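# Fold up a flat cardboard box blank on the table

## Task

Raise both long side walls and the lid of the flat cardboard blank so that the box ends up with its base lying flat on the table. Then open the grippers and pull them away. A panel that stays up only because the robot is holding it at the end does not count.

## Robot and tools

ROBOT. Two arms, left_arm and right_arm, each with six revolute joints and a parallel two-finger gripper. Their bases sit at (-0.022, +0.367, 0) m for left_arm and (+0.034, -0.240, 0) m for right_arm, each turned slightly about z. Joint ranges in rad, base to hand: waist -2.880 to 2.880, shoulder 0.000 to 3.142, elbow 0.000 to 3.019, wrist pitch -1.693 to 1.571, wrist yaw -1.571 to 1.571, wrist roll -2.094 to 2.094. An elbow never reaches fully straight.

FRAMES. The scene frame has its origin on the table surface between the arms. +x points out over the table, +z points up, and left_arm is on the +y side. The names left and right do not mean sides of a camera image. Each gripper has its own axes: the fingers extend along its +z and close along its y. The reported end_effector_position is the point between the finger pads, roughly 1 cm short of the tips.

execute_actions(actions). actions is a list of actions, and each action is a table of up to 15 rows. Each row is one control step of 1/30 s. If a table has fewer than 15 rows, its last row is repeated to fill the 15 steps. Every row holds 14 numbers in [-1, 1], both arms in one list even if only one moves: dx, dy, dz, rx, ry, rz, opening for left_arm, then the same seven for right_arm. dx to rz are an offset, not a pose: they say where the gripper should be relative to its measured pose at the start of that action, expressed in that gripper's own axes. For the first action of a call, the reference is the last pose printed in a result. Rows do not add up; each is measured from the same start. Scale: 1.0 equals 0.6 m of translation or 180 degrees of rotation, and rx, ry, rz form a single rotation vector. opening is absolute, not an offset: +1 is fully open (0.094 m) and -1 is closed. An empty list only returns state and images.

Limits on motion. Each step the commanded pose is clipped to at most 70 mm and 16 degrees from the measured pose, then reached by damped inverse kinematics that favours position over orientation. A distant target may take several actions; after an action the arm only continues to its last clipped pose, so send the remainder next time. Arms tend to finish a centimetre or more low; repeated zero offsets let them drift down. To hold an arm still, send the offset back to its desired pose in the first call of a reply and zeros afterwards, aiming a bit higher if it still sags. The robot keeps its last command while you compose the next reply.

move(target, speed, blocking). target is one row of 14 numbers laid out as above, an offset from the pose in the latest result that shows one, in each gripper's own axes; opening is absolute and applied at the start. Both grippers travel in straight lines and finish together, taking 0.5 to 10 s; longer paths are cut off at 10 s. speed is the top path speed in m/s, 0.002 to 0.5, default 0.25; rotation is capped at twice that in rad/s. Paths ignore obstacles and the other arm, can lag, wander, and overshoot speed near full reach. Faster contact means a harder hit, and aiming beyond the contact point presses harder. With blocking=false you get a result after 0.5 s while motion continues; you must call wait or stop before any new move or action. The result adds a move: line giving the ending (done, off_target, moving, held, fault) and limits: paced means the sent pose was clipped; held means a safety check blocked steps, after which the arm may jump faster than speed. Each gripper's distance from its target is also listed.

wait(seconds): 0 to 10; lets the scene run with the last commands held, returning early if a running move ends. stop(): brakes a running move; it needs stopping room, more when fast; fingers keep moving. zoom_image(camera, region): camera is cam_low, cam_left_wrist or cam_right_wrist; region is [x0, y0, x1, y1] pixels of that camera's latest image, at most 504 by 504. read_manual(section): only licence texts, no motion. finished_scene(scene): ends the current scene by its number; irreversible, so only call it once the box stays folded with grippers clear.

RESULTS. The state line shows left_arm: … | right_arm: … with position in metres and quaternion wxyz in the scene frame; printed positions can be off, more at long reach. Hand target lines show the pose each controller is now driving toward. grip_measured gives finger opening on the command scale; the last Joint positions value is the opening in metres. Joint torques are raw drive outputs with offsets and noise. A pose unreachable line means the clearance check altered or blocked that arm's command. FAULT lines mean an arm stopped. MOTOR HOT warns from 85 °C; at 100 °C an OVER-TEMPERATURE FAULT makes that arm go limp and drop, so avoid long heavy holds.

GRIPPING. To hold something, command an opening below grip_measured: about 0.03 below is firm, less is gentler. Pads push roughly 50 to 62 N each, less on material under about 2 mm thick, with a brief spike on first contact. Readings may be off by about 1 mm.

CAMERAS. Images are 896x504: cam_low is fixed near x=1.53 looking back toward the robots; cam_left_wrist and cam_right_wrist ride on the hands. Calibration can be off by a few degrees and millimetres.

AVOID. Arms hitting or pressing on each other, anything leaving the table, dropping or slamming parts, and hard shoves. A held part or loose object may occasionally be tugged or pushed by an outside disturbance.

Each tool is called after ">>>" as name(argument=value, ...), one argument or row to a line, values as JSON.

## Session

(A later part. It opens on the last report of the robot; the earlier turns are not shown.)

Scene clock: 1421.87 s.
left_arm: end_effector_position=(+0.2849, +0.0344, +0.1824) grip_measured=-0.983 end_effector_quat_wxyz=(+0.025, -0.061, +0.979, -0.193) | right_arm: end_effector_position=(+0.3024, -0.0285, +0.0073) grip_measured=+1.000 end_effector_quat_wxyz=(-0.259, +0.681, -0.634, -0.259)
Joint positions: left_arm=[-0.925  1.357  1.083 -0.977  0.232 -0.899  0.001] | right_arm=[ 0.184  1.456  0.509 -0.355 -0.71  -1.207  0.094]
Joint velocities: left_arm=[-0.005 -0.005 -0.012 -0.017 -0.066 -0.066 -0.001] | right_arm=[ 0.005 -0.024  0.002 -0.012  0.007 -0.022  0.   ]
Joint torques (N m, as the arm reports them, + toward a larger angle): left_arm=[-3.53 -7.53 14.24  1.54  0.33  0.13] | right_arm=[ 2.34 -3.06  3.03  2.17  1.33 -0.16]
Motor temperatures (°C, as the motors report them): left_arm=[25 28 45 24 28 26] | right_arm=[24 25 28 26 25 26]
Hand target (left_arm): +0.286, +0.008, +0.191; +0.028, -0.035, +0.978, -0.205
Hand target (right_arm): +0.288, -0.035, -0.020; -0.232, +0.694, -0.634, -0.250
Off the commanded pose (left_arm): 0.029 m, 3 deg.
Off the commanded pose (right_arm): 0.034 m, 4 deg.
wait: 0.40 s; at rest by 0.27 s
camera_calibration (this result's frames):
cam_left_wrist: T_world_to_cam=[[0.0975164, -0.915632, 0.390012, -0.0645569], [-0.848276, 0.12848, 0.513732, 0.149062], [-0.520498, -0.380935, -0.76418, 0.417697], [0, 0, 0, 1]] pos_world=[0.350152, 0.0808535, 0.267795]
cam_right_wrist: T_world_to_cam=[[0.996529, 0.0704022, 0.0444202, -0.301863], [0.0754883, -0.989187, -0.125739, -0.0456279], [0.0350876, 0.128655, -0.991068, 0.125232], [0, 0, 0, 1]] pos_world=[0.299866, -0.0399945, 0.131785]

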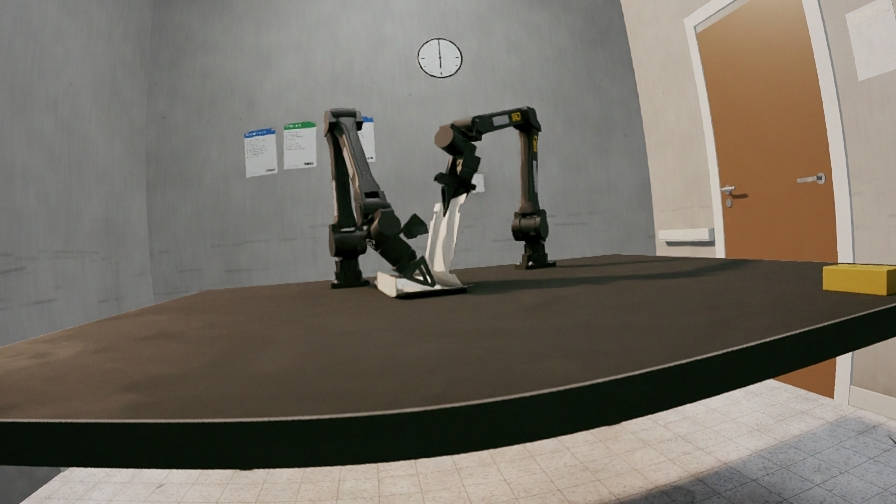

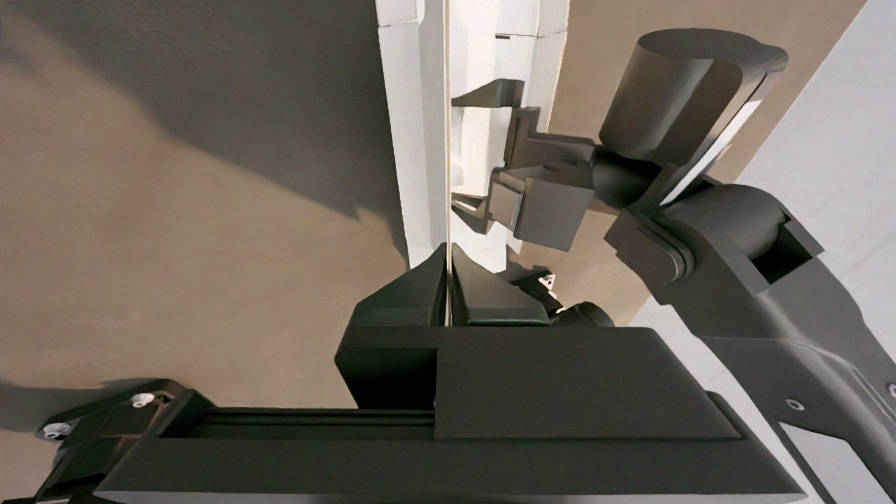

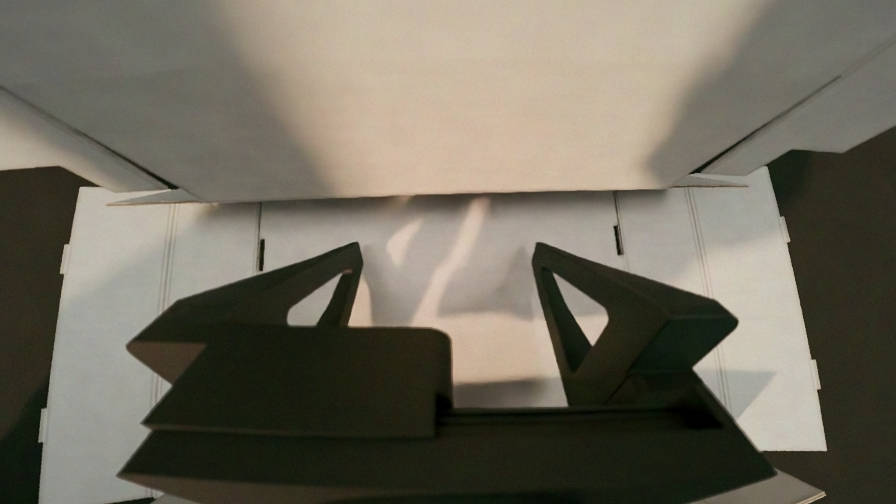

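>>> execute_actions(
  actions=[
    [[0.001,-0.048,0.005,0.005,0.002,0.016,-1,0.041,0.023,0.033,-0.010,0.017,-0.002,1],[0.001,-0.050,0.007,0.002,0.003,0.016,-1,0.041,0.023,0.033,-0.010,0.017,-0.002,1],[0.001,-0.051,0.008,-0.001,0.003,0.016,-1,0.041,0.023,0.033,-0.010,0.017,-0.002,1],[0.001,-0.053,0.009,-0.004,0.003,0.016,-1,0.041,0.023,0.033,-0.010,0.017,-0.002,1],[0.001,-0.054,0.011,-0.008,0.004,0.016,-1,0.041,0.023,0.033,-0.010,0.017,-0.002,1],[0.001,-0.056,0.012,-0.011,0.004,0.016,-1,0.041,0.023,0.033,-0.010,0.017,-0.002,1],[0.001,-0.058,0.013,-0.014,0.004,0.016,-1,0.041,0.023,0.033,-0.010,0.017,-0.002,1],[0.001,-0.059,0.015,-0.017,0.005,0.016,-1,0.041,0.023,0.033,-0.010,0.017,-0.002,1],[0.001,-0.061,0.016,-0.020,0.005,0.016,-1,0.041,0.023,0.033,-0.010,0.017,-0.002,1],[0.001,-0.062,0.017,-0.023,0.005,0.016,-1,0.041,0.023,0.033,-0.010,0.017,-0.002,1],[0.001,-0.064,0.019,-0.026,0.006,0.016,-1,0.041,0.023,0.033,-0.010,0.017,-0.002,1],[0.001,-0.065,0.020,-0.030,0.006,0.016,-1,0.041,0.023,0.033,-0.010,0.017,-0.002,1],[0.001,-0.067,0.021,-0.033,0.006,0.016,-1,0.041,0.023,0.033,-0.010,0.017,-0.002,1],[0.001,-0.068,0.023,-0.036,0.007,0.016,-1,0.041,0.023,0.033,-0.010,0.017,-0.002,1],[0.001,-0.070,0.024,-0.039,0.007,0.016,-1,0.041,0.023,0.033,-0.010,0.017,-0.002,1]],
  ],
)

>>> wait(
  seconds=0.4,
)

>>> zoom_image(
  camera="cam_low",
  region=[350, 160, 570, 320],
)

Scene clock: 1454.60 s.
left_arm: end_effector_position=(+0.2874, +0.0193, +0.1852) grip_measured=-0.983 end_effector_quat_wxyz=(+0.020, -0.056, +0.989, -0.135) | right_arm: end_effector_position=(+0.3026, -0.0285, +0.0074) grip_measured=+1.000 end_effector_quat_wxyz=(-0.260, +0.680, -0.635, -0.259)
Joint positions: left_arm=[-0.975  1.437  1.193 -1.095  0.148 -0.919  0.001] | right_arm=[ 0.184  1.456  0.509 -0.353 -0.71  -1.205  0.094]
Joint velocities: left_arm=[-0.122  0.21   0.261 -0.281 -0.139  0.007 -0.   ] | right_arm=[-0.034 -0.015  0.017  0.012 -0.007  0.081  0.   ]
Joint torques (N m, as the arm reports them, + toward a larger angle): left_arm=[-3.63 -7.78 13.7   1.38  0.14  0.14] | right_arm=[ 2.22 -3.05  3.03  2.09  1.33 -0.19]
Motor temperatures (°C, as the motors report them): left_arm=[25 28 45 24 27 26] | right_arm=[24 25 28 26 25 26]
Hand target (left_arm): +0.288, -0.008, +0.185; +0.017, -0.035, +0.990, -0.134
Hand target (right_arm): +0.288, -0.035, -0.020; -0.232, +0.694, -0.634, -0.250
Off the commanded pose (left_arm): 0.029 m, 2 deg.
Off the commanded pose (right_arm): 0.035 m, 4 deg.
camera_calibration (this result's frames):
cam_left_wrist: T_world_to_cam=[[0.093954, -0.955716, 0.278891, -0.0572677], [-0.839974, 0.0742797, 0.537518, 0.145913], [-0.53443, -0.284764, -0.795798, 0.423406], [0, 0, 0, 1]] pos_world=[0.354225, 0.0550008, 0.274486]
cam_right_wrist: T_world_to_cam=[[0.996605, 0.069275, 0.0444846, -0.302139], [0.0743896, -0.989228, -0.126072, -0.0452291], [0.0352718, 0.128953, -0.991023, 0.125229], [0, 0, 0, 1]] pos_world=[0.300061, -0.03996, 0.131843]

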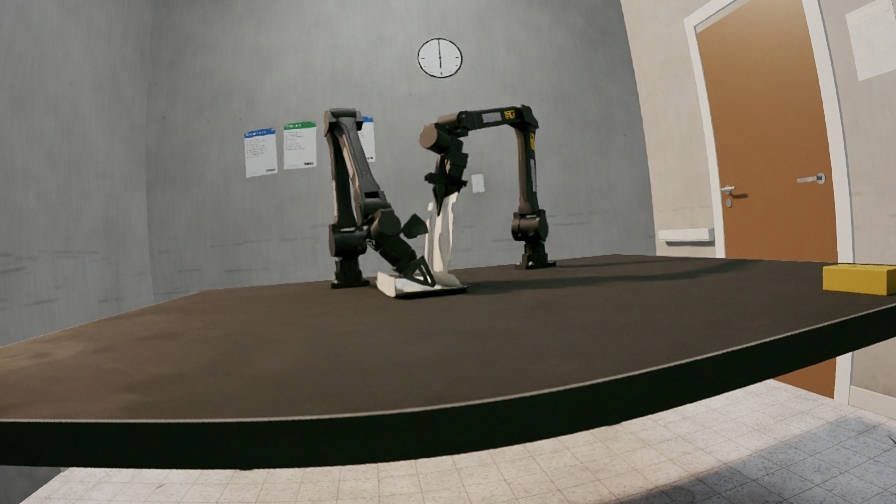

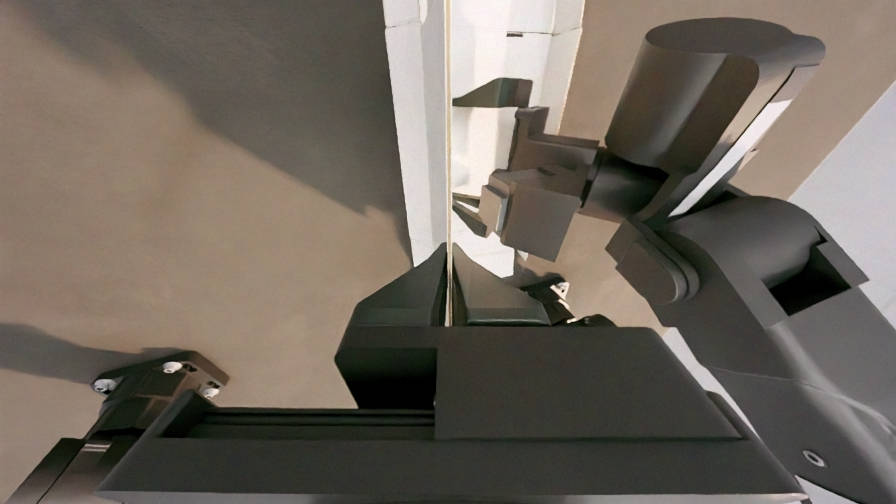

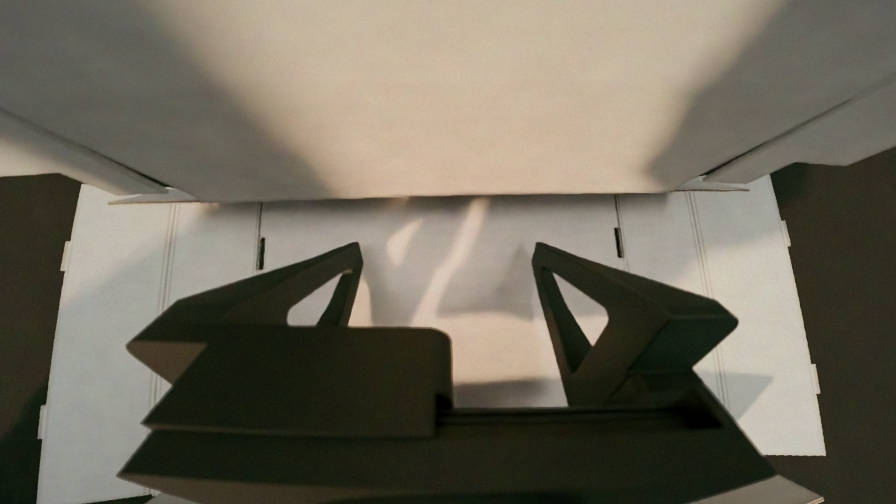

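Scene clock: 1455.00 s.
left_arm: end_effector_position=(+0.2878, +0.0154, +0.1847) grip_measured=-0.983 end_effector_quat_wxyz=(+0.019, -0.055, +0.990, -0.128) | right_arm: end_effector_position=(+0.3027, -0.0284, +0.0074) grip_measured=+1.000 end_effector_quat_wxyz=(-0.260, +0.680, -0.635, -0.259)
Joint positions: left_arm=[-0.984  1.453  1.211 -1.11   0.14  -0.922  0.001] | right_arm=[ 0.184  1.456  0.509 -0.353 -0.71  -1.205  0.094]
Joint velocities: left_arm=[-0.005 -0.015 -0.002  0.032 -0.022  0.095  0.   ] | right_arm=[-0.005  0.005 -0.027 -0.012  0.022 -0.022  0.   ]
Joint torques (N m, as the arm reports them, + toward a larger angle): left_arm=[-3.35 -8.76 13.49  1.31  0.29  0.09] | right_arm=[ 2.36 -3.08  3.02  2.1   1.33 -0.18]
Motor temperatures (°C, as the motors report them): left_arm=[25 28 45 24 27 26] | right_arm=[24 25 28 26 25 26]
Hand target (left_arm): +0.288, -0.008, +0.185; +0.017, -0.035, +0.990, -0.134
Hand target (right_arm): +0.288, -0.035, -0.020; -0.232, +0.694, -0.634, -0.250
Off the commanded pose (left_arm): 0.025 m, 2 deg.
Off the commanded pose (right_arm): 0.035 m, 4 deg.
wait: 0.40 s; at rest by 0.23 s
camera_calibration (this result's frames):
cam_left_wrist: T_world_to_cam=[[0.0916463, -0.960133, 0.264095, -0.0574216], [-0.837669, 0.0690695, 0.541794, 0.14548], [-0.538435, -0.270877, -0.797943, 0.423448], [0, 0, 0, 1]] pos_world=[0.355126, 0.0495219, 0.274232]
cam_right_wrist: T_world_to_cam=[[0.996651, 0.0687143, 0.0443327, -0.302241], [0.0738176, -0.989256, -0.126191, -0.0450341], [0.0351853, 0.129041, -0.991015, 0.125273], [0, 0, 0, 1]] pos_world=[0.300145, -0.0399473, 0.131863]

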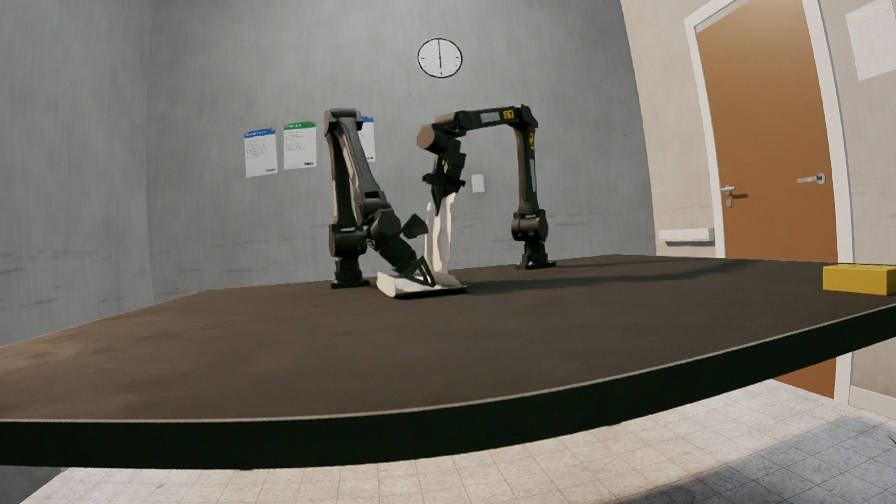

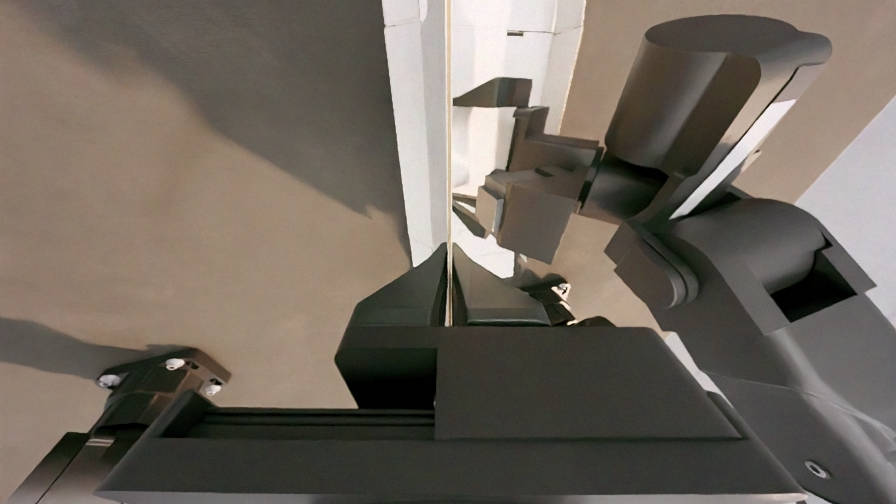

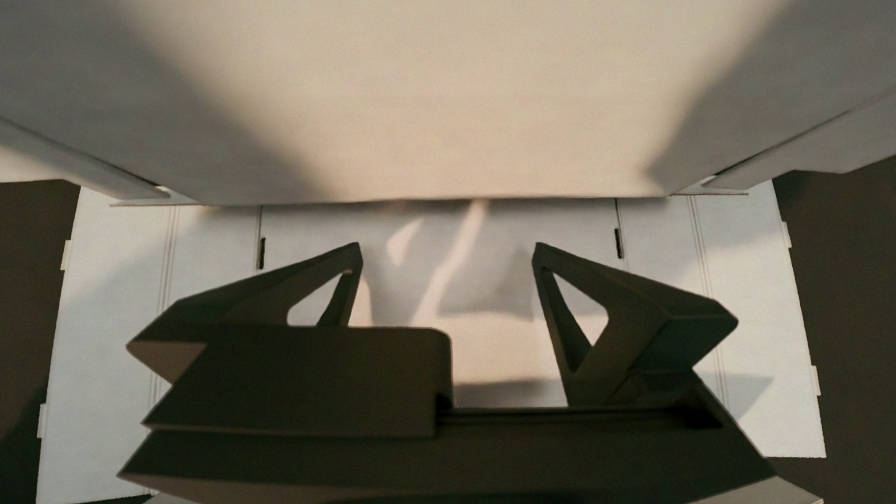

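Region (350, 160, 570, 320) of cam_low's 896x504 image, scaled by 2.291, with more detail than that image has; it fills the top 367 rows of this view, and the rest is white.

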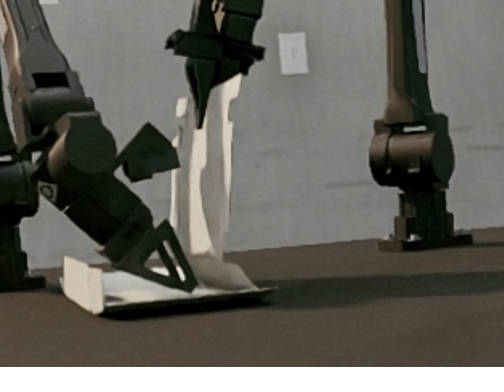

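>>> execute_actions(
  actions=[
    [[0.003,-0.038,0.012,0.002,0.002,0.013,-1,0.041,0.023,0.033,-0.010,0.017,-0.002,1],[0.003,-0.037,0.014,-0.001,0.002,0.013,-1,0.041,0.023,0.033,-0.010,0.017,-0.002,1],[0.003,-0.037,0.016,-0.003,0.002,0.013,-1,0.041,0.023,0.033,-0.010,0.017,-0.002,1],[0.003,-0.036,0.019,-0.006,0.003,0.013,-1,0.041,0.023,0.033,-0.010,0.017,-0.002,1],[0.003,-0.035,0.021,-0.008,0.003,0.013,-1,0.041,0.023,0.033,-0.010,0.017,-0.002,1],[0.003,-0.035,0.023,-0.011,0.003,0.013,-1,0.041,0.023,0.033,-0.010,0.017,-0.002,1],[0.003,-0.034,0.025,-0.013,0.003,0.013,-1,0.041,0.023,0.033,-0.010,0.017,-0.002,1],[0.003,-0.033,0.027,-0.016,0.003,0.013,-1,0.041,0.023,0.033,-0.010,0.017,-0.002,1],[0.003,-0.033,0.029,-0.018,0.003,0.013,-1,0.041,0.023,0.033,-0.010,0.017,-0.002,1],[0.003,-0.033,0.030,-0.020,0.003,0.013,-1,0.041,0.023,0.033,-0.010,0.017,-0.002,1],[0.003,-0.033,0.030,-0.020,0.003,0.013,-1,0.038,0.021,0.028,-0.009,0.015,-0.002,1],[0.003,-0.033,0.030,-0.020,0.003,0.013,-1,0.034,0.019,0.023,-0.008,0.013,-0.002,1],[0.003,-0.033,0.030,-0.020,0.003,0.013,-1,0.030,0.017,0.018,-0.007,0.011,-0.002,1],[0.003,-0.033,0.030,-0.020,0.003,0.013,-1,0.026,0.015,0.013,-0.006,0.009,-0.002,1],[0.003,-0.033,0.030,-0.020,0.003,0.013,-1,0.022,0.013,0.008,-0.005,0.007,-0.002,1]],
  ],
)

>>> zoom_image(
  camera="cam_low",
  region=[350, 160, 570, 320],
)

Scene clock: 1475.17 s.
left_arm: end_effector_position=(+0.2884, +0.0117, +0.1828) grip_measured=-0.985 end_effector_quat_wxyz=(+0.022, -0.054, +0.993, -0.103) | right_arm: end_effector_position=(+0.3026, -0.0281, +0.0080) grip_measured=+1.000 end_effector_quat_wxyz=(-0.261, +0.679, -0.635, -0.261)
Joint positions: left_arm=[-1.003  1.48   1.242 -1.146  0.1   -0.933  0.001] | right_arm=[ 0.183  1.456  0.509 -0.353 -0.715 -1.203  0.094]
Joint velocities: left_arm=[-0.015  0.015 -0.007 -0.007  0.007  0.037 -0.001] | right_arm=[-0.024 -0.024  0.017  0.002 -0.022 -0.11   0.   ]
Joint torques (N m, as the arm reports them, + toward a larger angle): left_arm=[-3.23 -8.23 12.36  1.13 -0.16  0.1 ] | right_arm=[ 1.11 -6.47  4.04  1.07  0.3  -0.19]
Motor temperatures (°C, as the motors report them): left_arm=[25 28 44 24 27 26] | right_arm=[24 25 28 26 25 26]
Hand target (left_arm): +0.288, -0.007, +0.172; +0.016, -0.034, +0.995, -0.097
Hand target (right_arm): +0.295, -0.035, -0.005; -0.248, +0.687, -0.633, -0.256
Off the commanded pose (left_arm): 0.023 m, 2 deg.
Off the commanded pose (right_arm): 0.017 m, 2 deg.
camera_calibration (this result's frames):
cam_left_wrist: T_world_to_cam=[[0.0905338, -0.972049, 0.216619, -0.0514308], [-0.839459, 0.0425443, 0.541755, 0.14805], [-0.535829, -0.23089, -0.812144, 0.422606], [0, 0, 0, 1]] pos_world=[0.355383, 0.0412834, 0.27415]
cam_right_wrist: T_world_to_cam=[[0.996794, 0.0680409, 0.0421052, -0.302173], [0.073038, -0.988621, -0.131507, -0.0443121], [0.0326782, 0.13416, -0.990421, 0.126746], [0, 0, 0, 1]] pos_world=[0.300298, -0.040252, 0.132428]

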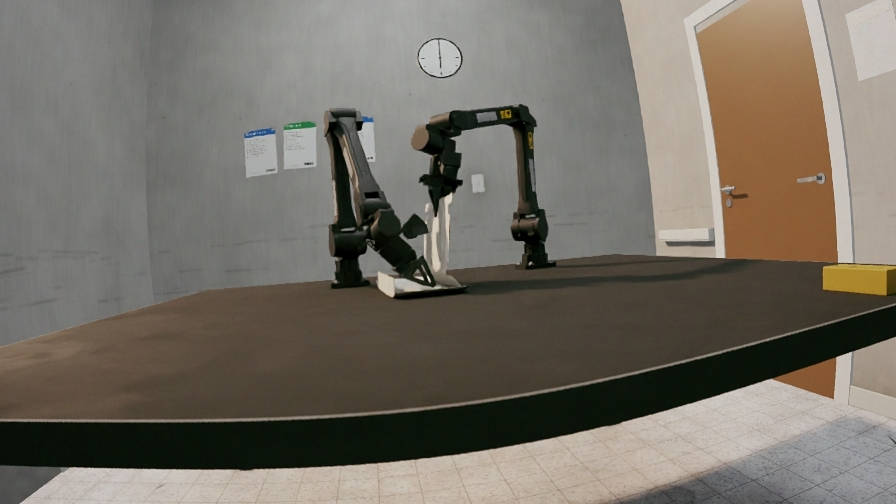

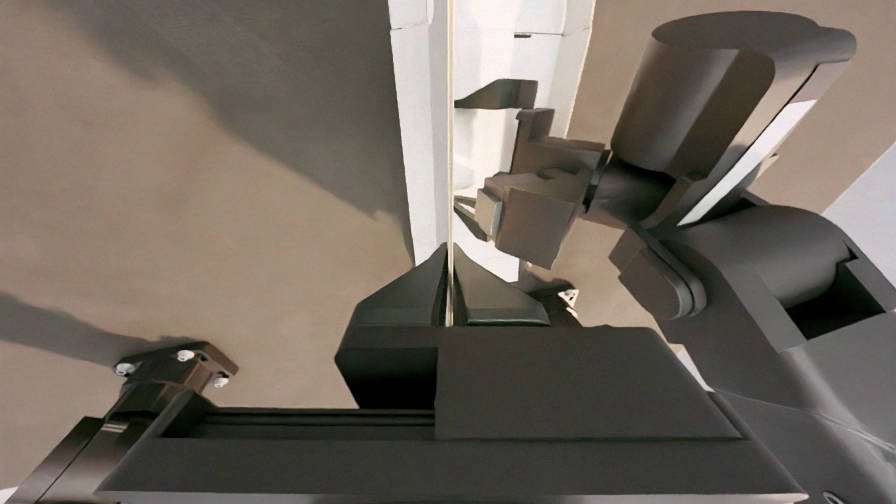

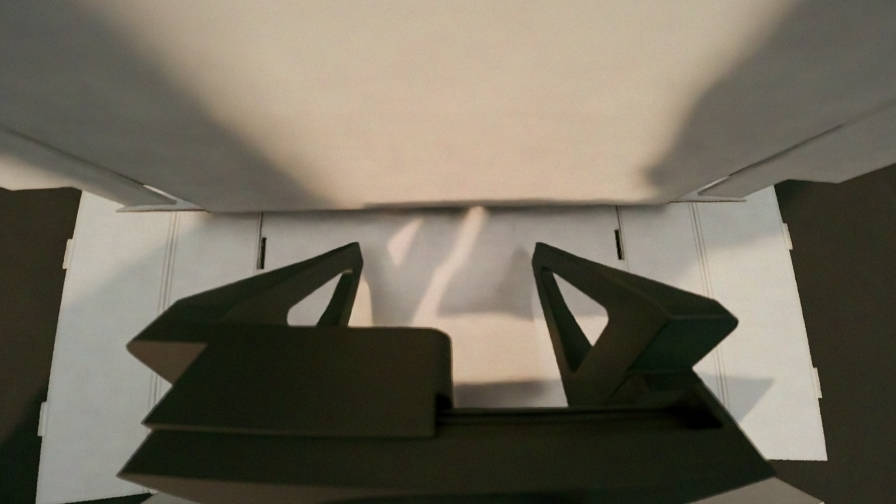

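Region (350, 160, 570, 320) of cam_low's 896x504 image, scaled by 2.291, with more detail than that image has; it fills the top 367 rows of this view, and the rest is white.

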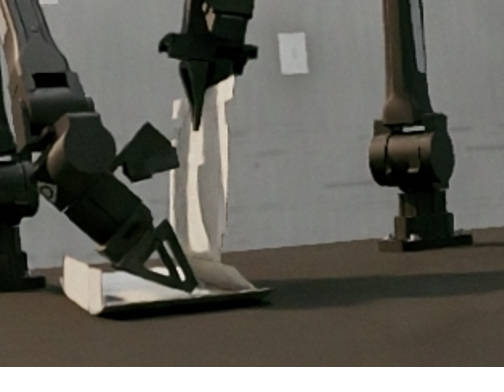

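>>> execute_actions(
  actions=[
    [[0.004,-0.025,0.026,-0.004,0.005,0.012,-1,0.020,0.012,0.000,-0.004,0.006,-0.002,1],[0.004,-0.024,0.027,-0.004,0.005,0.012,-1,0.018,0.012,-0.008,-0.004,0.005,-0.002,1],[0.004,-0.023,0.028,-0.004,0.005,0.012,-1,0.016,0.011,-0.017,-0.003,0.004,-0.002,1],[0.004,-0.023,0.028,-0.004,0.005,0.012,-1,0.014,0.011,-0.027,-0.003,0.003,-0.001,1],[0.004,-0.023,0.028,-0.004,0.005,0.012,-1,0.012,0.010,-0.037,-0.002,0.002,-0.001,1],[0.004,-0.023,0.028,-0.004,0.005,0.012,-1,0.010,0.010,-0.047,-0.002,0.001,-0.001,1],[0.004,-0.023,0.028,-0.004,0.005,0.012,-1,0.008,0.009,-0.058,-0.001,0,0,1],[0.004,-0.023,0.028,-0.004,0.005,0.012,-1,0.006,0.009,-0.069,0,0,0,1],[0.004,-0.023,0.028,-0.004,0.005,0.012,-1,0.004,0.008,-0.080,0,0,0,1],[0.004,-0.023,0.028,-0.004,0.005,0.012,-1,0.002,0.008,-0.091,0,0,0,1],[0.004,-0.023,0.028,-0.004,0.005,0.012,-1,0.000,0.007,-0.102,0,0,0,1],[0.004,-0.023,0.028,-0.004,0.005,0.012,-1,-0.002,0.007,-0.113,0,0,0,1],[0.004,-0.023,0.028,-0.004,0.005,0.012,-1,-0.004,0.006,-0.124,0,0,0,1],[0.004,-0.023,0.028,-0.004,0.005,0.012,-1,-0.006,0.006,-0.135,0,0,0,1],[0.004,-0.023,0.028,-0.004,0.005,0.012,-1,-0.008,0.005,-0.146,0,0,0,1]],
  ],
)

>>> wait(
  seconds=0.3,
)

>>> zoom_image(
  camera="cam_low",
  region=[330, 100, 570, 320],
)

Scene clock: 1490.37 s.
left_arm: end_effector_position=(+0.2877, +0.0107, +0.1831) grip_measured=-0.986 end_effector_quat_wxyz=(+0.022, -0.052, +0.993, -0.103) | right_arm: end_effector_position=(+0.2829, -0.0779, +0.0427) grip_measured=+1.000 end_effector_quat_wxyz=(+0.239, -0.658, +0.658, +0.277)
Joint positions: left_arm=[-1.005  1.481  1.243 -1.146  0.1   -0.933  0.001] | right_arm=[ 0.026  1.3    0.509 -0.685 -0.745 -1.358  0.094]
Joint velocities: left_arm=[-0.005  0.015 -0.002  0.012 -0.037  0.051 -0.002] | right_arm=[-0.386 -0.484  0.056 -1.009 -0.007 -0.432  0.   ]
Joint torques (N m, as the arm reports them, + toward a larger angle): left_arm=[-2.61 -8.25 11.12  1.5  -0.11  0.16] | right_arm=[ 1.23 -7.97 10.38  0.56 -0.79  0.03]
Motor temperatures (°C, as the motors report them): left_arm=[25 28 44 23 27 26] | right_arm=[24 25 28 26 24 26]
Hand target (left_arm): +0.287, -0.005, +0.169; +0.016, -0.034, +0.995, -0.097
Hand target (right_arm): +0.301, -0.082, +0.070; -0.263, +0.677, -0.637, -0.259
Off the commanded pose (left_arm): 0.021 m, 2 deg.
Off the commanded pose (right_arm): 0.038 m, 5 deg.
camera_calibration (this result's frames):
cam_left_wrist: T_world_to_cam=[[0.0878909, -0.972277, 0.216688, -0.0516593], [-0.839635, 0.0447382, 0.541306, 0.147469], [-0.535993, -0.229514, -0.812425, 0.422314], [0, 0, 0, 1]] pos_world=[0.354718, 0.0401025, 0.274467]
cam_right_wrist: T_world_to_cam=[[0.999129, 0.0294827, -0.0295358, -0.281262], [0.025583, -0.991868, -0.12467, -0.0746464], [-0.0329713, 0.123806, -0.991758, 0.18627], [0, 0, 0, 1]] pos_world=[0.289068, -0.0888085, 0.167121]

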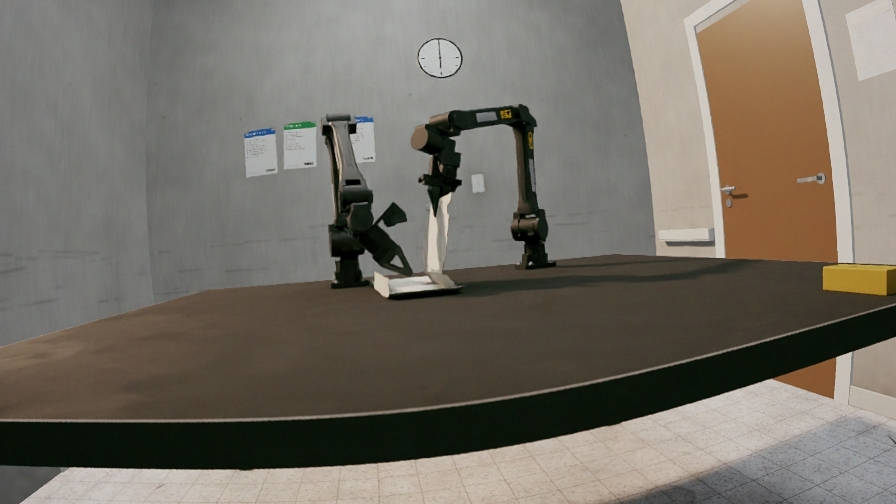

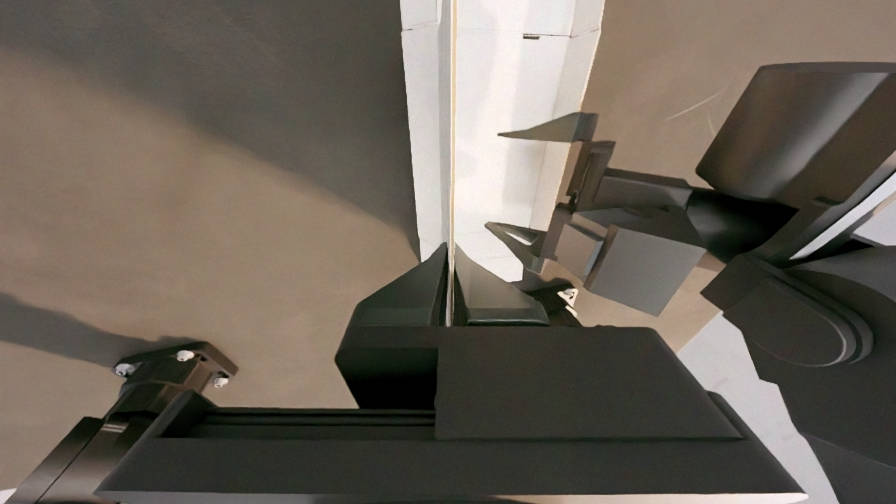

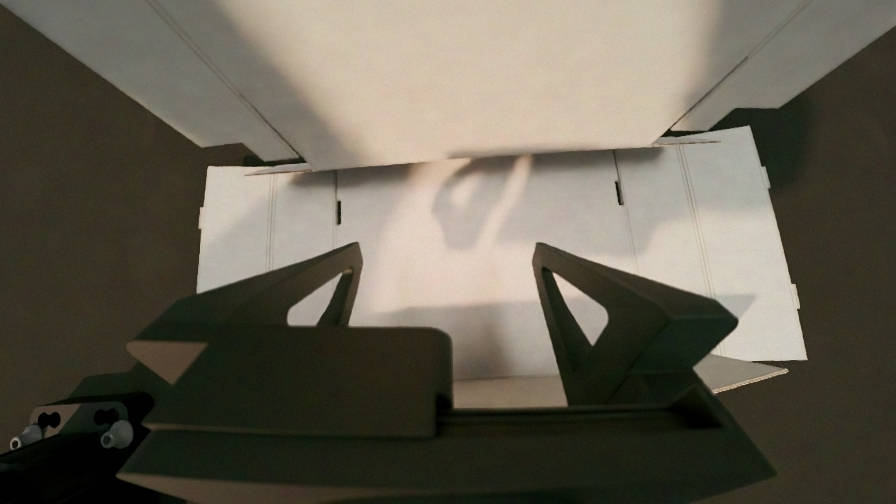

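Scene clock: 1490.67 s.
left_arm: end_effector_position=(+0.2877, +0.0107, +0.1831) grip_measured=-0.986 end_effector_quat_wxyz=(+0.022, -0.052, +0.993, -0.103) | right_arm: end_effector_position=(+0.2838, -0.0853, +0.0543) grip_measured=+1.000 end_effector_quat_wxyz=(+0.245, -0.666, +0.650, +0.272)
Joint positions: left_arm=[-1.005  1.481  1.243 -1.146  0.1   -0.933  0.001] | right_arm=[-0.003  1.266  0.524 -0.751 -0.746 -1.417  0.094]
Joint velocities: left_arm=[-0.005 -0.005 -0.007 -0.017  0.007  0.168  0.001] | right_arm=[ 0.015 -0.005 -0.012 -0.027  0.037 -0.11   0.   ]
Joint torques (N m, as the arm reports them, + toward a larger angle): left_arm=[-2.51 -8.5  11.16  1.52 -0.11  0.19] | right_arm=[ 1.25 -7.55  9.81  0.31 -0.79  0.02]
Motor temperatures (°C, as the motors report them): left_arm=[25 28 44 23 27 26] | right_arm=[24 25 28 26 24 26]
Hand target (left_arm): +0.287, -0.005, +0.169; +0.016, -0.034, +0.995, -0.097
Hand target (right_arm): +0.301, -0.082, +0.070; -0.263, +0.677, -0.637, -0.259
Off the commanded pose (left_arm): 0.021 m, 2 deg.
Off the commanded pose (right_arm): 0.027 m, 3 deg.
wait: 0.30 s; no rest
camera_calibration (this result's frames):
cam_left_wrist: T_world_to_cam=[[0.0878909, -0.972277, 0.216688, -0.0516593], [-0.839635, 0.0447382, 0.541306, 0.147469], [-0.535993, -0.229514, -0.812425, 0.422314], [0, 0, 0, 1]] pos_world=[0.354718, 0.0401025, 0.274467]
cam_right_wrist: T_world_to_cam=[[0.998999, 0.0441254, -0.00739914, -0.281526], [0.0428526, -0.991193, -0.125297, -0.0854048], [-0.0128627, 0.124854, -0.992092, 0.193119], [0, 0, 0, 1]] pos_world=[0.287388, -0.096342, 0.178808]

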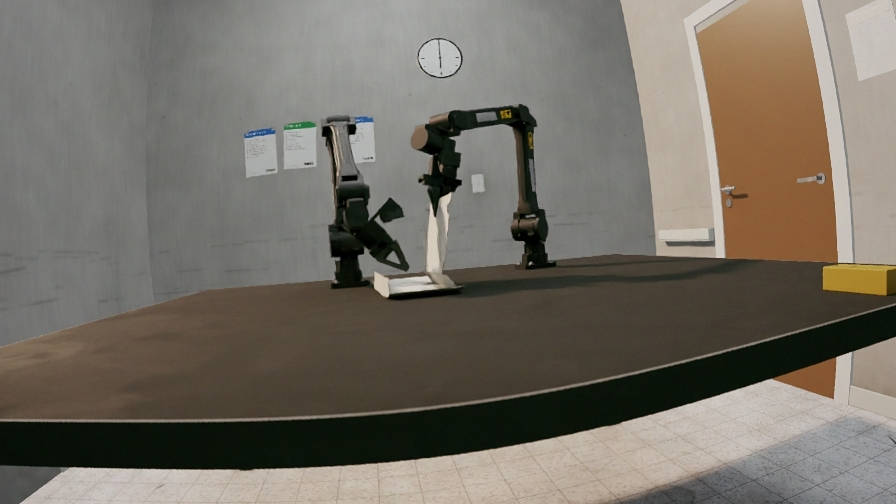

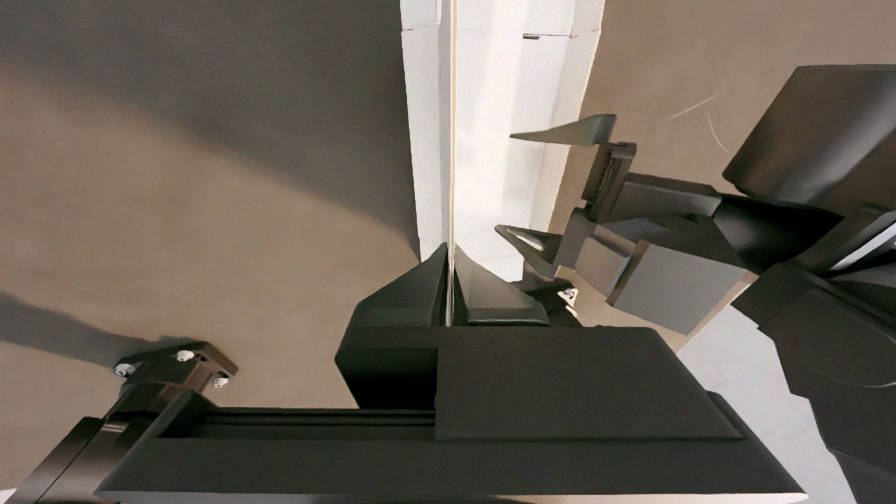

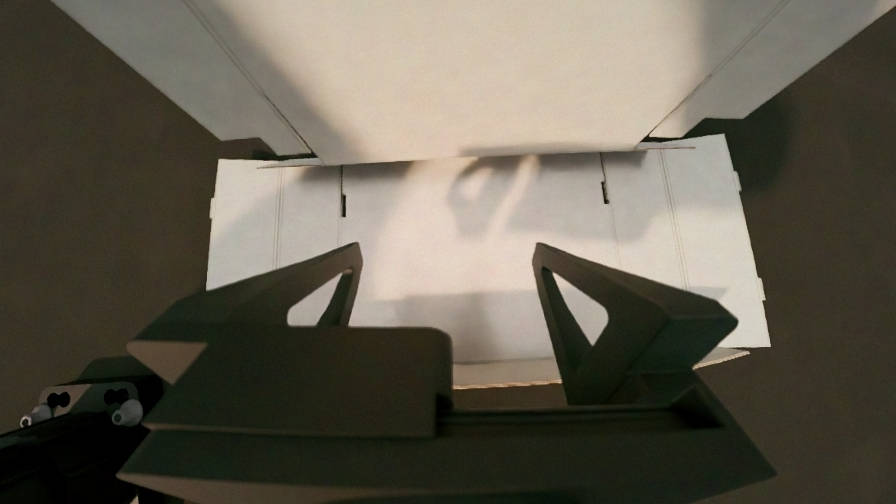

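Region (330, 100, 570, 320) of cam_low's 896x504 image, scaled by 2.100, with more detail than that image has; it fills the top 462 rows of this view, and the rest is white.

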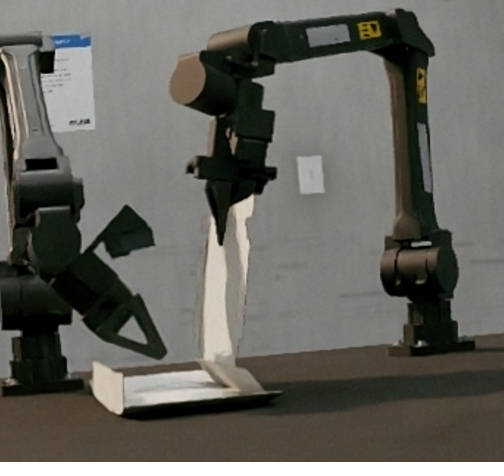

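>>> execute_actions(
  actions=[
    [[0.004,-0.021,0.028,-0.004,0.005,0.011,-1,-0.022,-0.028,-0.024,0,0,0,1],[0.004,-0.021,0.028,-0.004,0.005,0.011,-1,-0.022,-0.028,-0.032,0,0,0,1],[0.004,-0.021,0.028,-0.004,0.005,0.011,-1,-0.021,-0.027,-0.041,0,0,0,1],[0.004,-0.021,0.028,-0.004,0.005,0.011,-1,-0.020,-0.027,-0.050,0,0,0,1],[0.004,-0.021,0.028,-0.004,0.005,0.011,-1,-0.019,-0.026,-0.060,0,0,0,1],[0.004,-0.021,0.028,-0.004,0.005,0.011,-1,-0.018,-0.026,-0.070,0,0,0,1],[0.004,-0.021,0.028,-0.004,0.005,0.011,-1,-0.016,-0.025,-0.080,0,0,0,1],[0.004,-0.021,0.028,-0.004,0.005,0.011,-1,-0.014,-0.025,-0.090,0,0,0,1],[0.004,-0.021,0.028,-0.004,0.005,0.011,-1,-0.012,-0.024,-0.100,0,0,0,1],[0.004,-0.021,0.028,-0.004,0.005,0.011,-1,-0.009,-0.024,-0.110,0,0,0,1],[0.004,-0.022,0.028,-0.004,0.005,0.011,-1,-0.006,-0.023,-0.120,0,0,0,1],[0.004,-0.023,0.028,-0.004,0.005,0.011,-1,-0.003,-0.023,-0.130,0,0,0,1],[0.004,-0.024,0.028,-0.004,0.005,0.011,-1,0.000,-0.022,-0.140,0,0,0,1],[0.004,-0.025,0.028,-0.004,0.005,0.011,-1,0.003,-0.022,-0.150,0,0,0,1],[0.004,-0.026,0.028,-0.004,0.005,0.011,-1,0.006,-0.022,-0.160,0,0,0,1]],
    [[0.004,-0.030,0.029,-0.007,0.005,0.011,-1,-0.010,-0.024,-0.050,0.003,0,0.003,1],[0.004,-0.034,0.030,-0.011,0.005,0.011,-1,-0.001,-0.023,-0.059,0.006,0,0.007,1],[0.004,-0.037,0.031,-0.014,0.005,0.011,-1,0.008,-0.022,-0.068,0.009,0,0.010,1],[0.004,-0.041,0.032,-0.017,0.005,0.011,-1,0.017,-0.021,-0.078,0.012,0,0.013,1],[0.004,-0.045,0.033,-0.021,0.005,0.011,-1,0.026,-0.020,-0.087,0.015,0,0.016,1],[0.005,-0.049,0.034,-0.024,0.005,0.011,-1,0.036,-0.018,-0.096,0.018,0,0.020,1],[0.005,-0.052,0.035,-0.027,0.005,0.011,-1,0.045,-0.017,-0.105,0.021,0,0.023,1],[0.005,-0.056,0.037,-0.031,0.005,0.011,-1,0.054,-0.016,-0.115,0.024,0,0.026,1],[0.005,-0.060,0.038,-0.034,0.005,0.011,-1,0.063,-0.015,-0.124,0.027,0,0.029,1],[0.005,-0.064,0.039,-0.037,0.005,0.011,-1,0.073,-0.014,-0.133,0.030,0,0.033,1],[0.005,-0.067,0.041,-0.041,0.005,0.011,-1,0.082,-0.013,-0.142,0.033,0,0.036,1],[0.005,-0.071,0.042,-0.044,0.005,0.011,-1,0.091,-0.011,-0.151,0.036,0,0.039,1],[0.005,-0.075,0.043,-0.047,0.005,0.011,-1,0.100,-0.010,-0.161,0.039,0,0.042,1],[0.005,-0.079,0.045,-0.051,0.005,0.011,-1,0.110,-0.009,-0.170,0.042,0,0.046,1],[0.005,-0.083,0.046,-0.054,0.005,0.011,-1,0.119,-0.008,-0.179,0.045,0,0.049,1]],
  ],
)

>>> wait(
  seconds=0.3,
)

>>> zoom_image(
  camera="cam_low",
  region=[300, 100, 540, 320],
)

Scene clock: 1542.40 s.
left_arm: end_effector_position=(+0.2913, -0.0242, +0.1929) grip_measured=-0.986 end_effector_quat_wxyz=(+0.032, -0.037, +0.998, -0.049) | right_arm: end_effector_position=(+0.2749, -0.2389, +0.1089) grip_measured=+1.000 end_effector_quat_wxyz=(+0.225, -0.551, +0.754, +0.279)
Joint positions: left_arm=[-1.079  1.591  1.405 -1.267  0.008 -0.967  0.001] | right_arm=[-0.598  1.241  0.676 -1.343 -0.664 -1.827  0.094]
Joint velocities: left_arm=[-0.132  0.298  0.379 -0.335 -0.139 -0.081  0.   ] | right_arm=[-0.825  0.083  0.159 -0.295  0.212 -0.549  0.   ]
Joint torques (N m, as the arm reports them, + toward a larger angle): left_arm=[-2.54 -9.17 11.35  1.05 -0.34 -0.09] | right_arm=[ 1.45 -4.5  10.64 -0.35 -0.48  0.03]
Motor temperatures (°C, as the motors report them): left_arm=[25 28 43 24 26 26] | right_arm=[24 26 31 26 24 26]
Hand target (left_arm): +0.289, -0.042, +0.167; +0.015, -0.035, +0.999, -0.021
Hand target (right_arm): +0.288, -0.260, +0.121; +0.240, -0.563, +0.746, +0.263
Off the commanded pose (left_arm): 0.033 m, 4 deg.
Off the commanded pose (right_arm): 0.032 m, 3 deg.
camera_calibration (this result's frames):
cam_left_wrist: T_world_to_cam=[[0.0589632, -0.992207, 0.109762, -0.0594364], [-0.848302, 0.00815833, 0.529449, 0.150735], [-0.526219, -0.124329, -0.841211, 0.429433], [0, 0, 0, 1]] pos_world=[0.35735, -0.00681176, 0.287961]
cam_right_wrist: T_world_to_cam=[[0.961209, -0.229261, -0.153354, -0.304475], [-0.244988, -0.965075, -0.0927936, -0.148575], [-0.126724, 0.126764, -0.983805, 0.297184], [0, 0, 0, 1]] pos_world=[0.293925, -0.250863, 0.231891]

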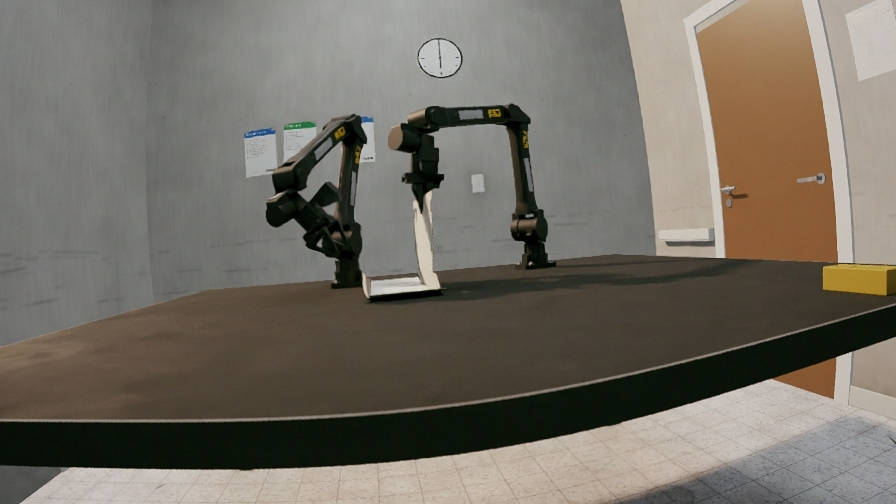

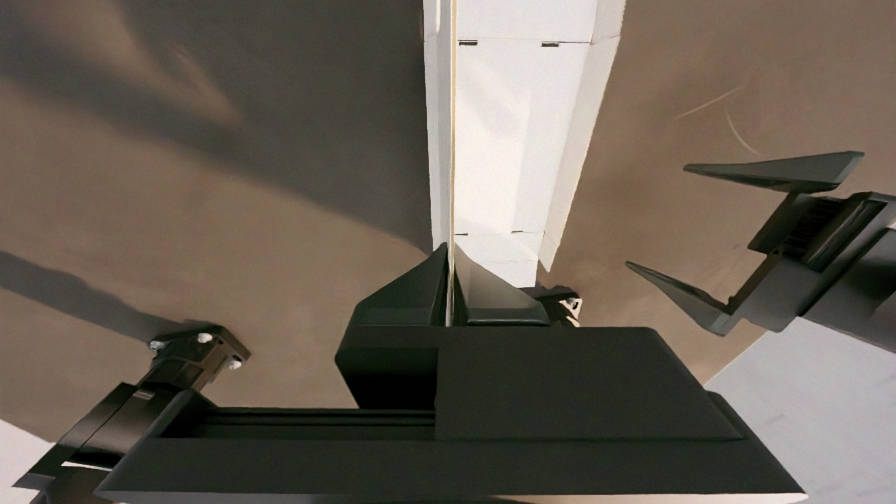

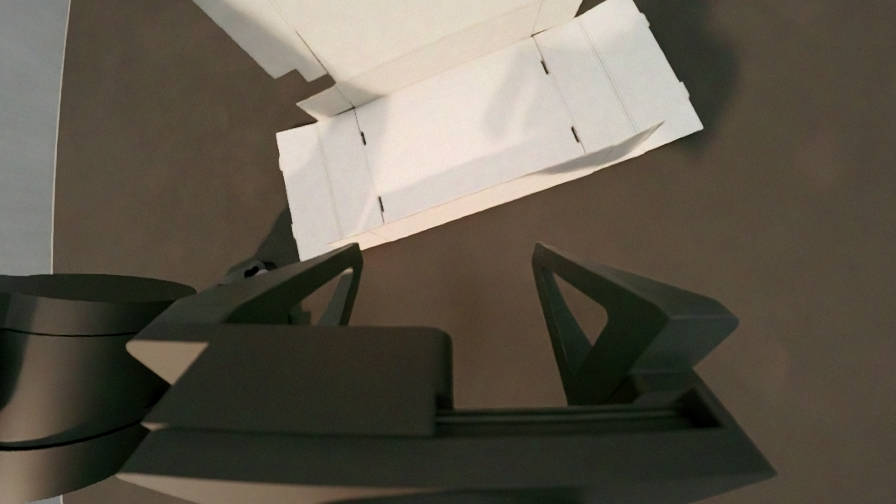

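Scene clock: 1542.70 s.
left_arm: end_effector_position=(+0.2915, -0.0314, +0.1917) grip_measured=-0.986 end_effector_quat_wxyz=(+0.031, -0.037, +0.998, -0.041) | right_arm: end_effector_position=(+0.2759, -0.2550, +0.1109) grip_measured=+1.000 end_effector_quat_wxyz=(+0.236, -0.549, +0.755, +0.271)
Joint positions: left_arm=[-1.091  1.615  1.432 -1.285 -0.002 -0.978  0.001] | right_arm=[-0.659  1.254  0.691 -1.362 -0.659 -1.889  0.094]
Joint velocities: left_arm=[-0.015 -0.005 -0.002  0.002  0.066 -0.11  -0.001] | right_arm=[-0.024 -0.005 -0.007 -0.027 -0.11  -0.022  0.   ]
Joint torques (N m, as the arm reports them, + toward a larger angle): left_arm=[-2.24 -8.95 10.78  0.66 -0.16 -0.13] | right_arm=[ 2.12 -5.27 10.1  -0.43 -0.51  0.02]
Motor temperatures (°C, as the motors report them): left_arm=[25 28 43 24 26 26] | right_arm=[24 26 31 26 24 26]
Hand target (left_arm): +0.289, -0.042, +0.167; +0.015, -0.035, +0.999, -0.021
Hand target (right_arm): +0.288, -0.260, +0.121; +0.240, -0.563, +0.745, +0.263
Off the commanded pose (left_arm): 0.028 m, 3 deg.
Off the commanded pose (right_arm): 0.020 m, 2 deg.
wait: 0.30 s; no rest
camera_calibration (this result's frames):
cam_left_wrist: T_world_to_cam=[[0.0598233, -0.993846, 0.093232, -0.063551], [-0.846908, -0.00109649, 0.531739, 0.150428], [-0.528364, -0.110769, -0.841761, 0.4288], [0, 0, 0, 1]] pos_world=[0.357763, -0.0154971, 0.286884]
cam_right_wrist: T_world_to_cam=[[0.961665, -0.241293, -0.130299, -0.314571], [-0.254795, -0.961889, -0.0992426, -0.159464], [-0.101387, 0.128638, -0.986495, 0.295131], [0, 0, 0, 1]] pos_world=[0.291804, -0.267255, 0.234331]

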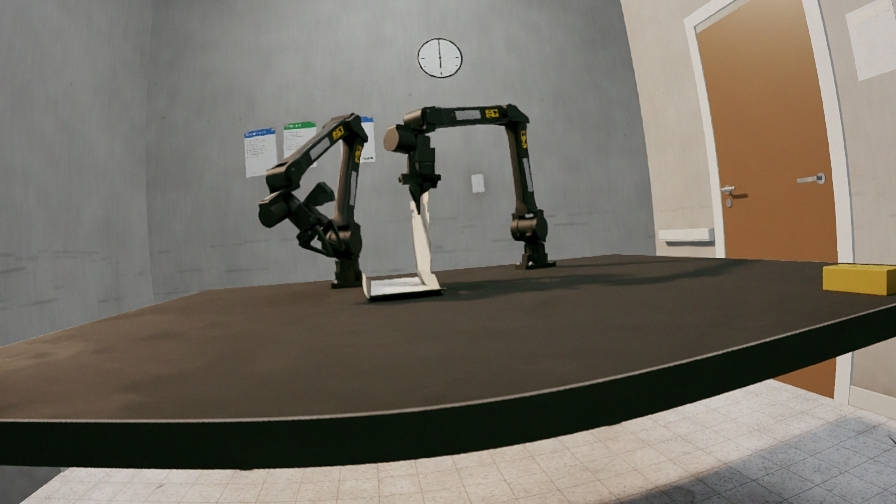

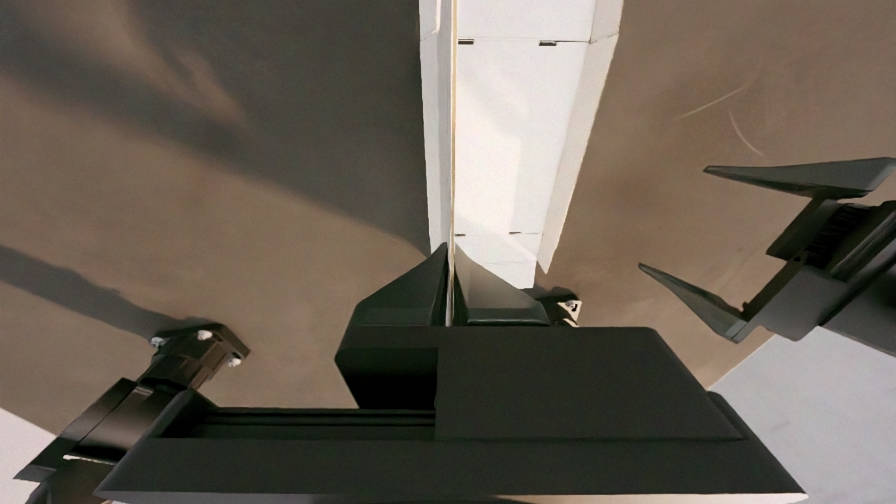

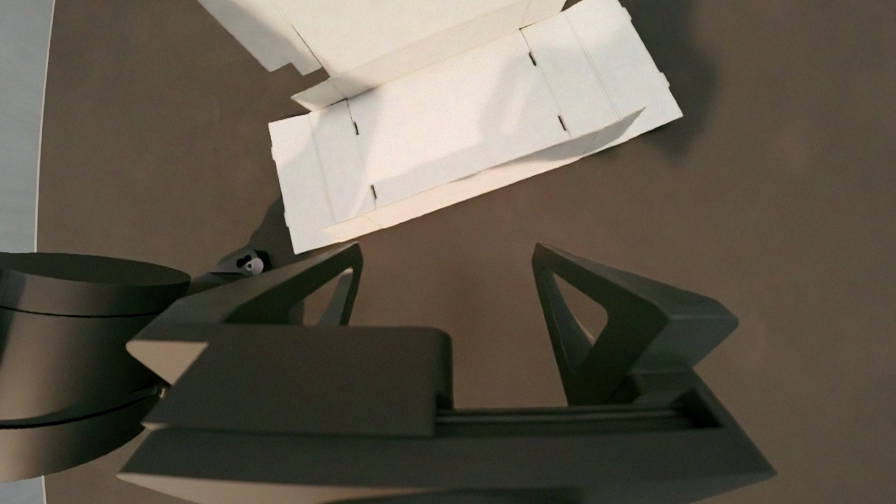

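Region (300, 100, 540, 320) of cam_low's 896x504 image, scaled by 2.100, with more detail than that image has; it fills the top 462 rows of this view, and the rest is white.

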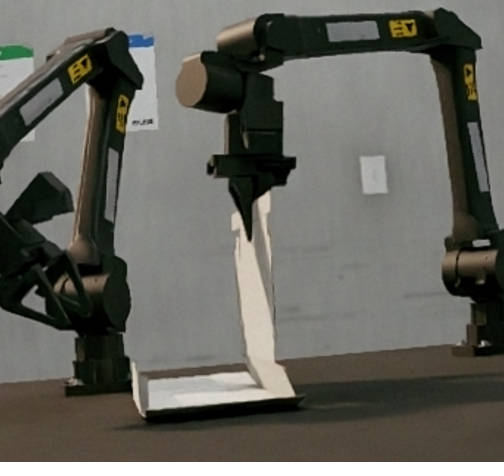

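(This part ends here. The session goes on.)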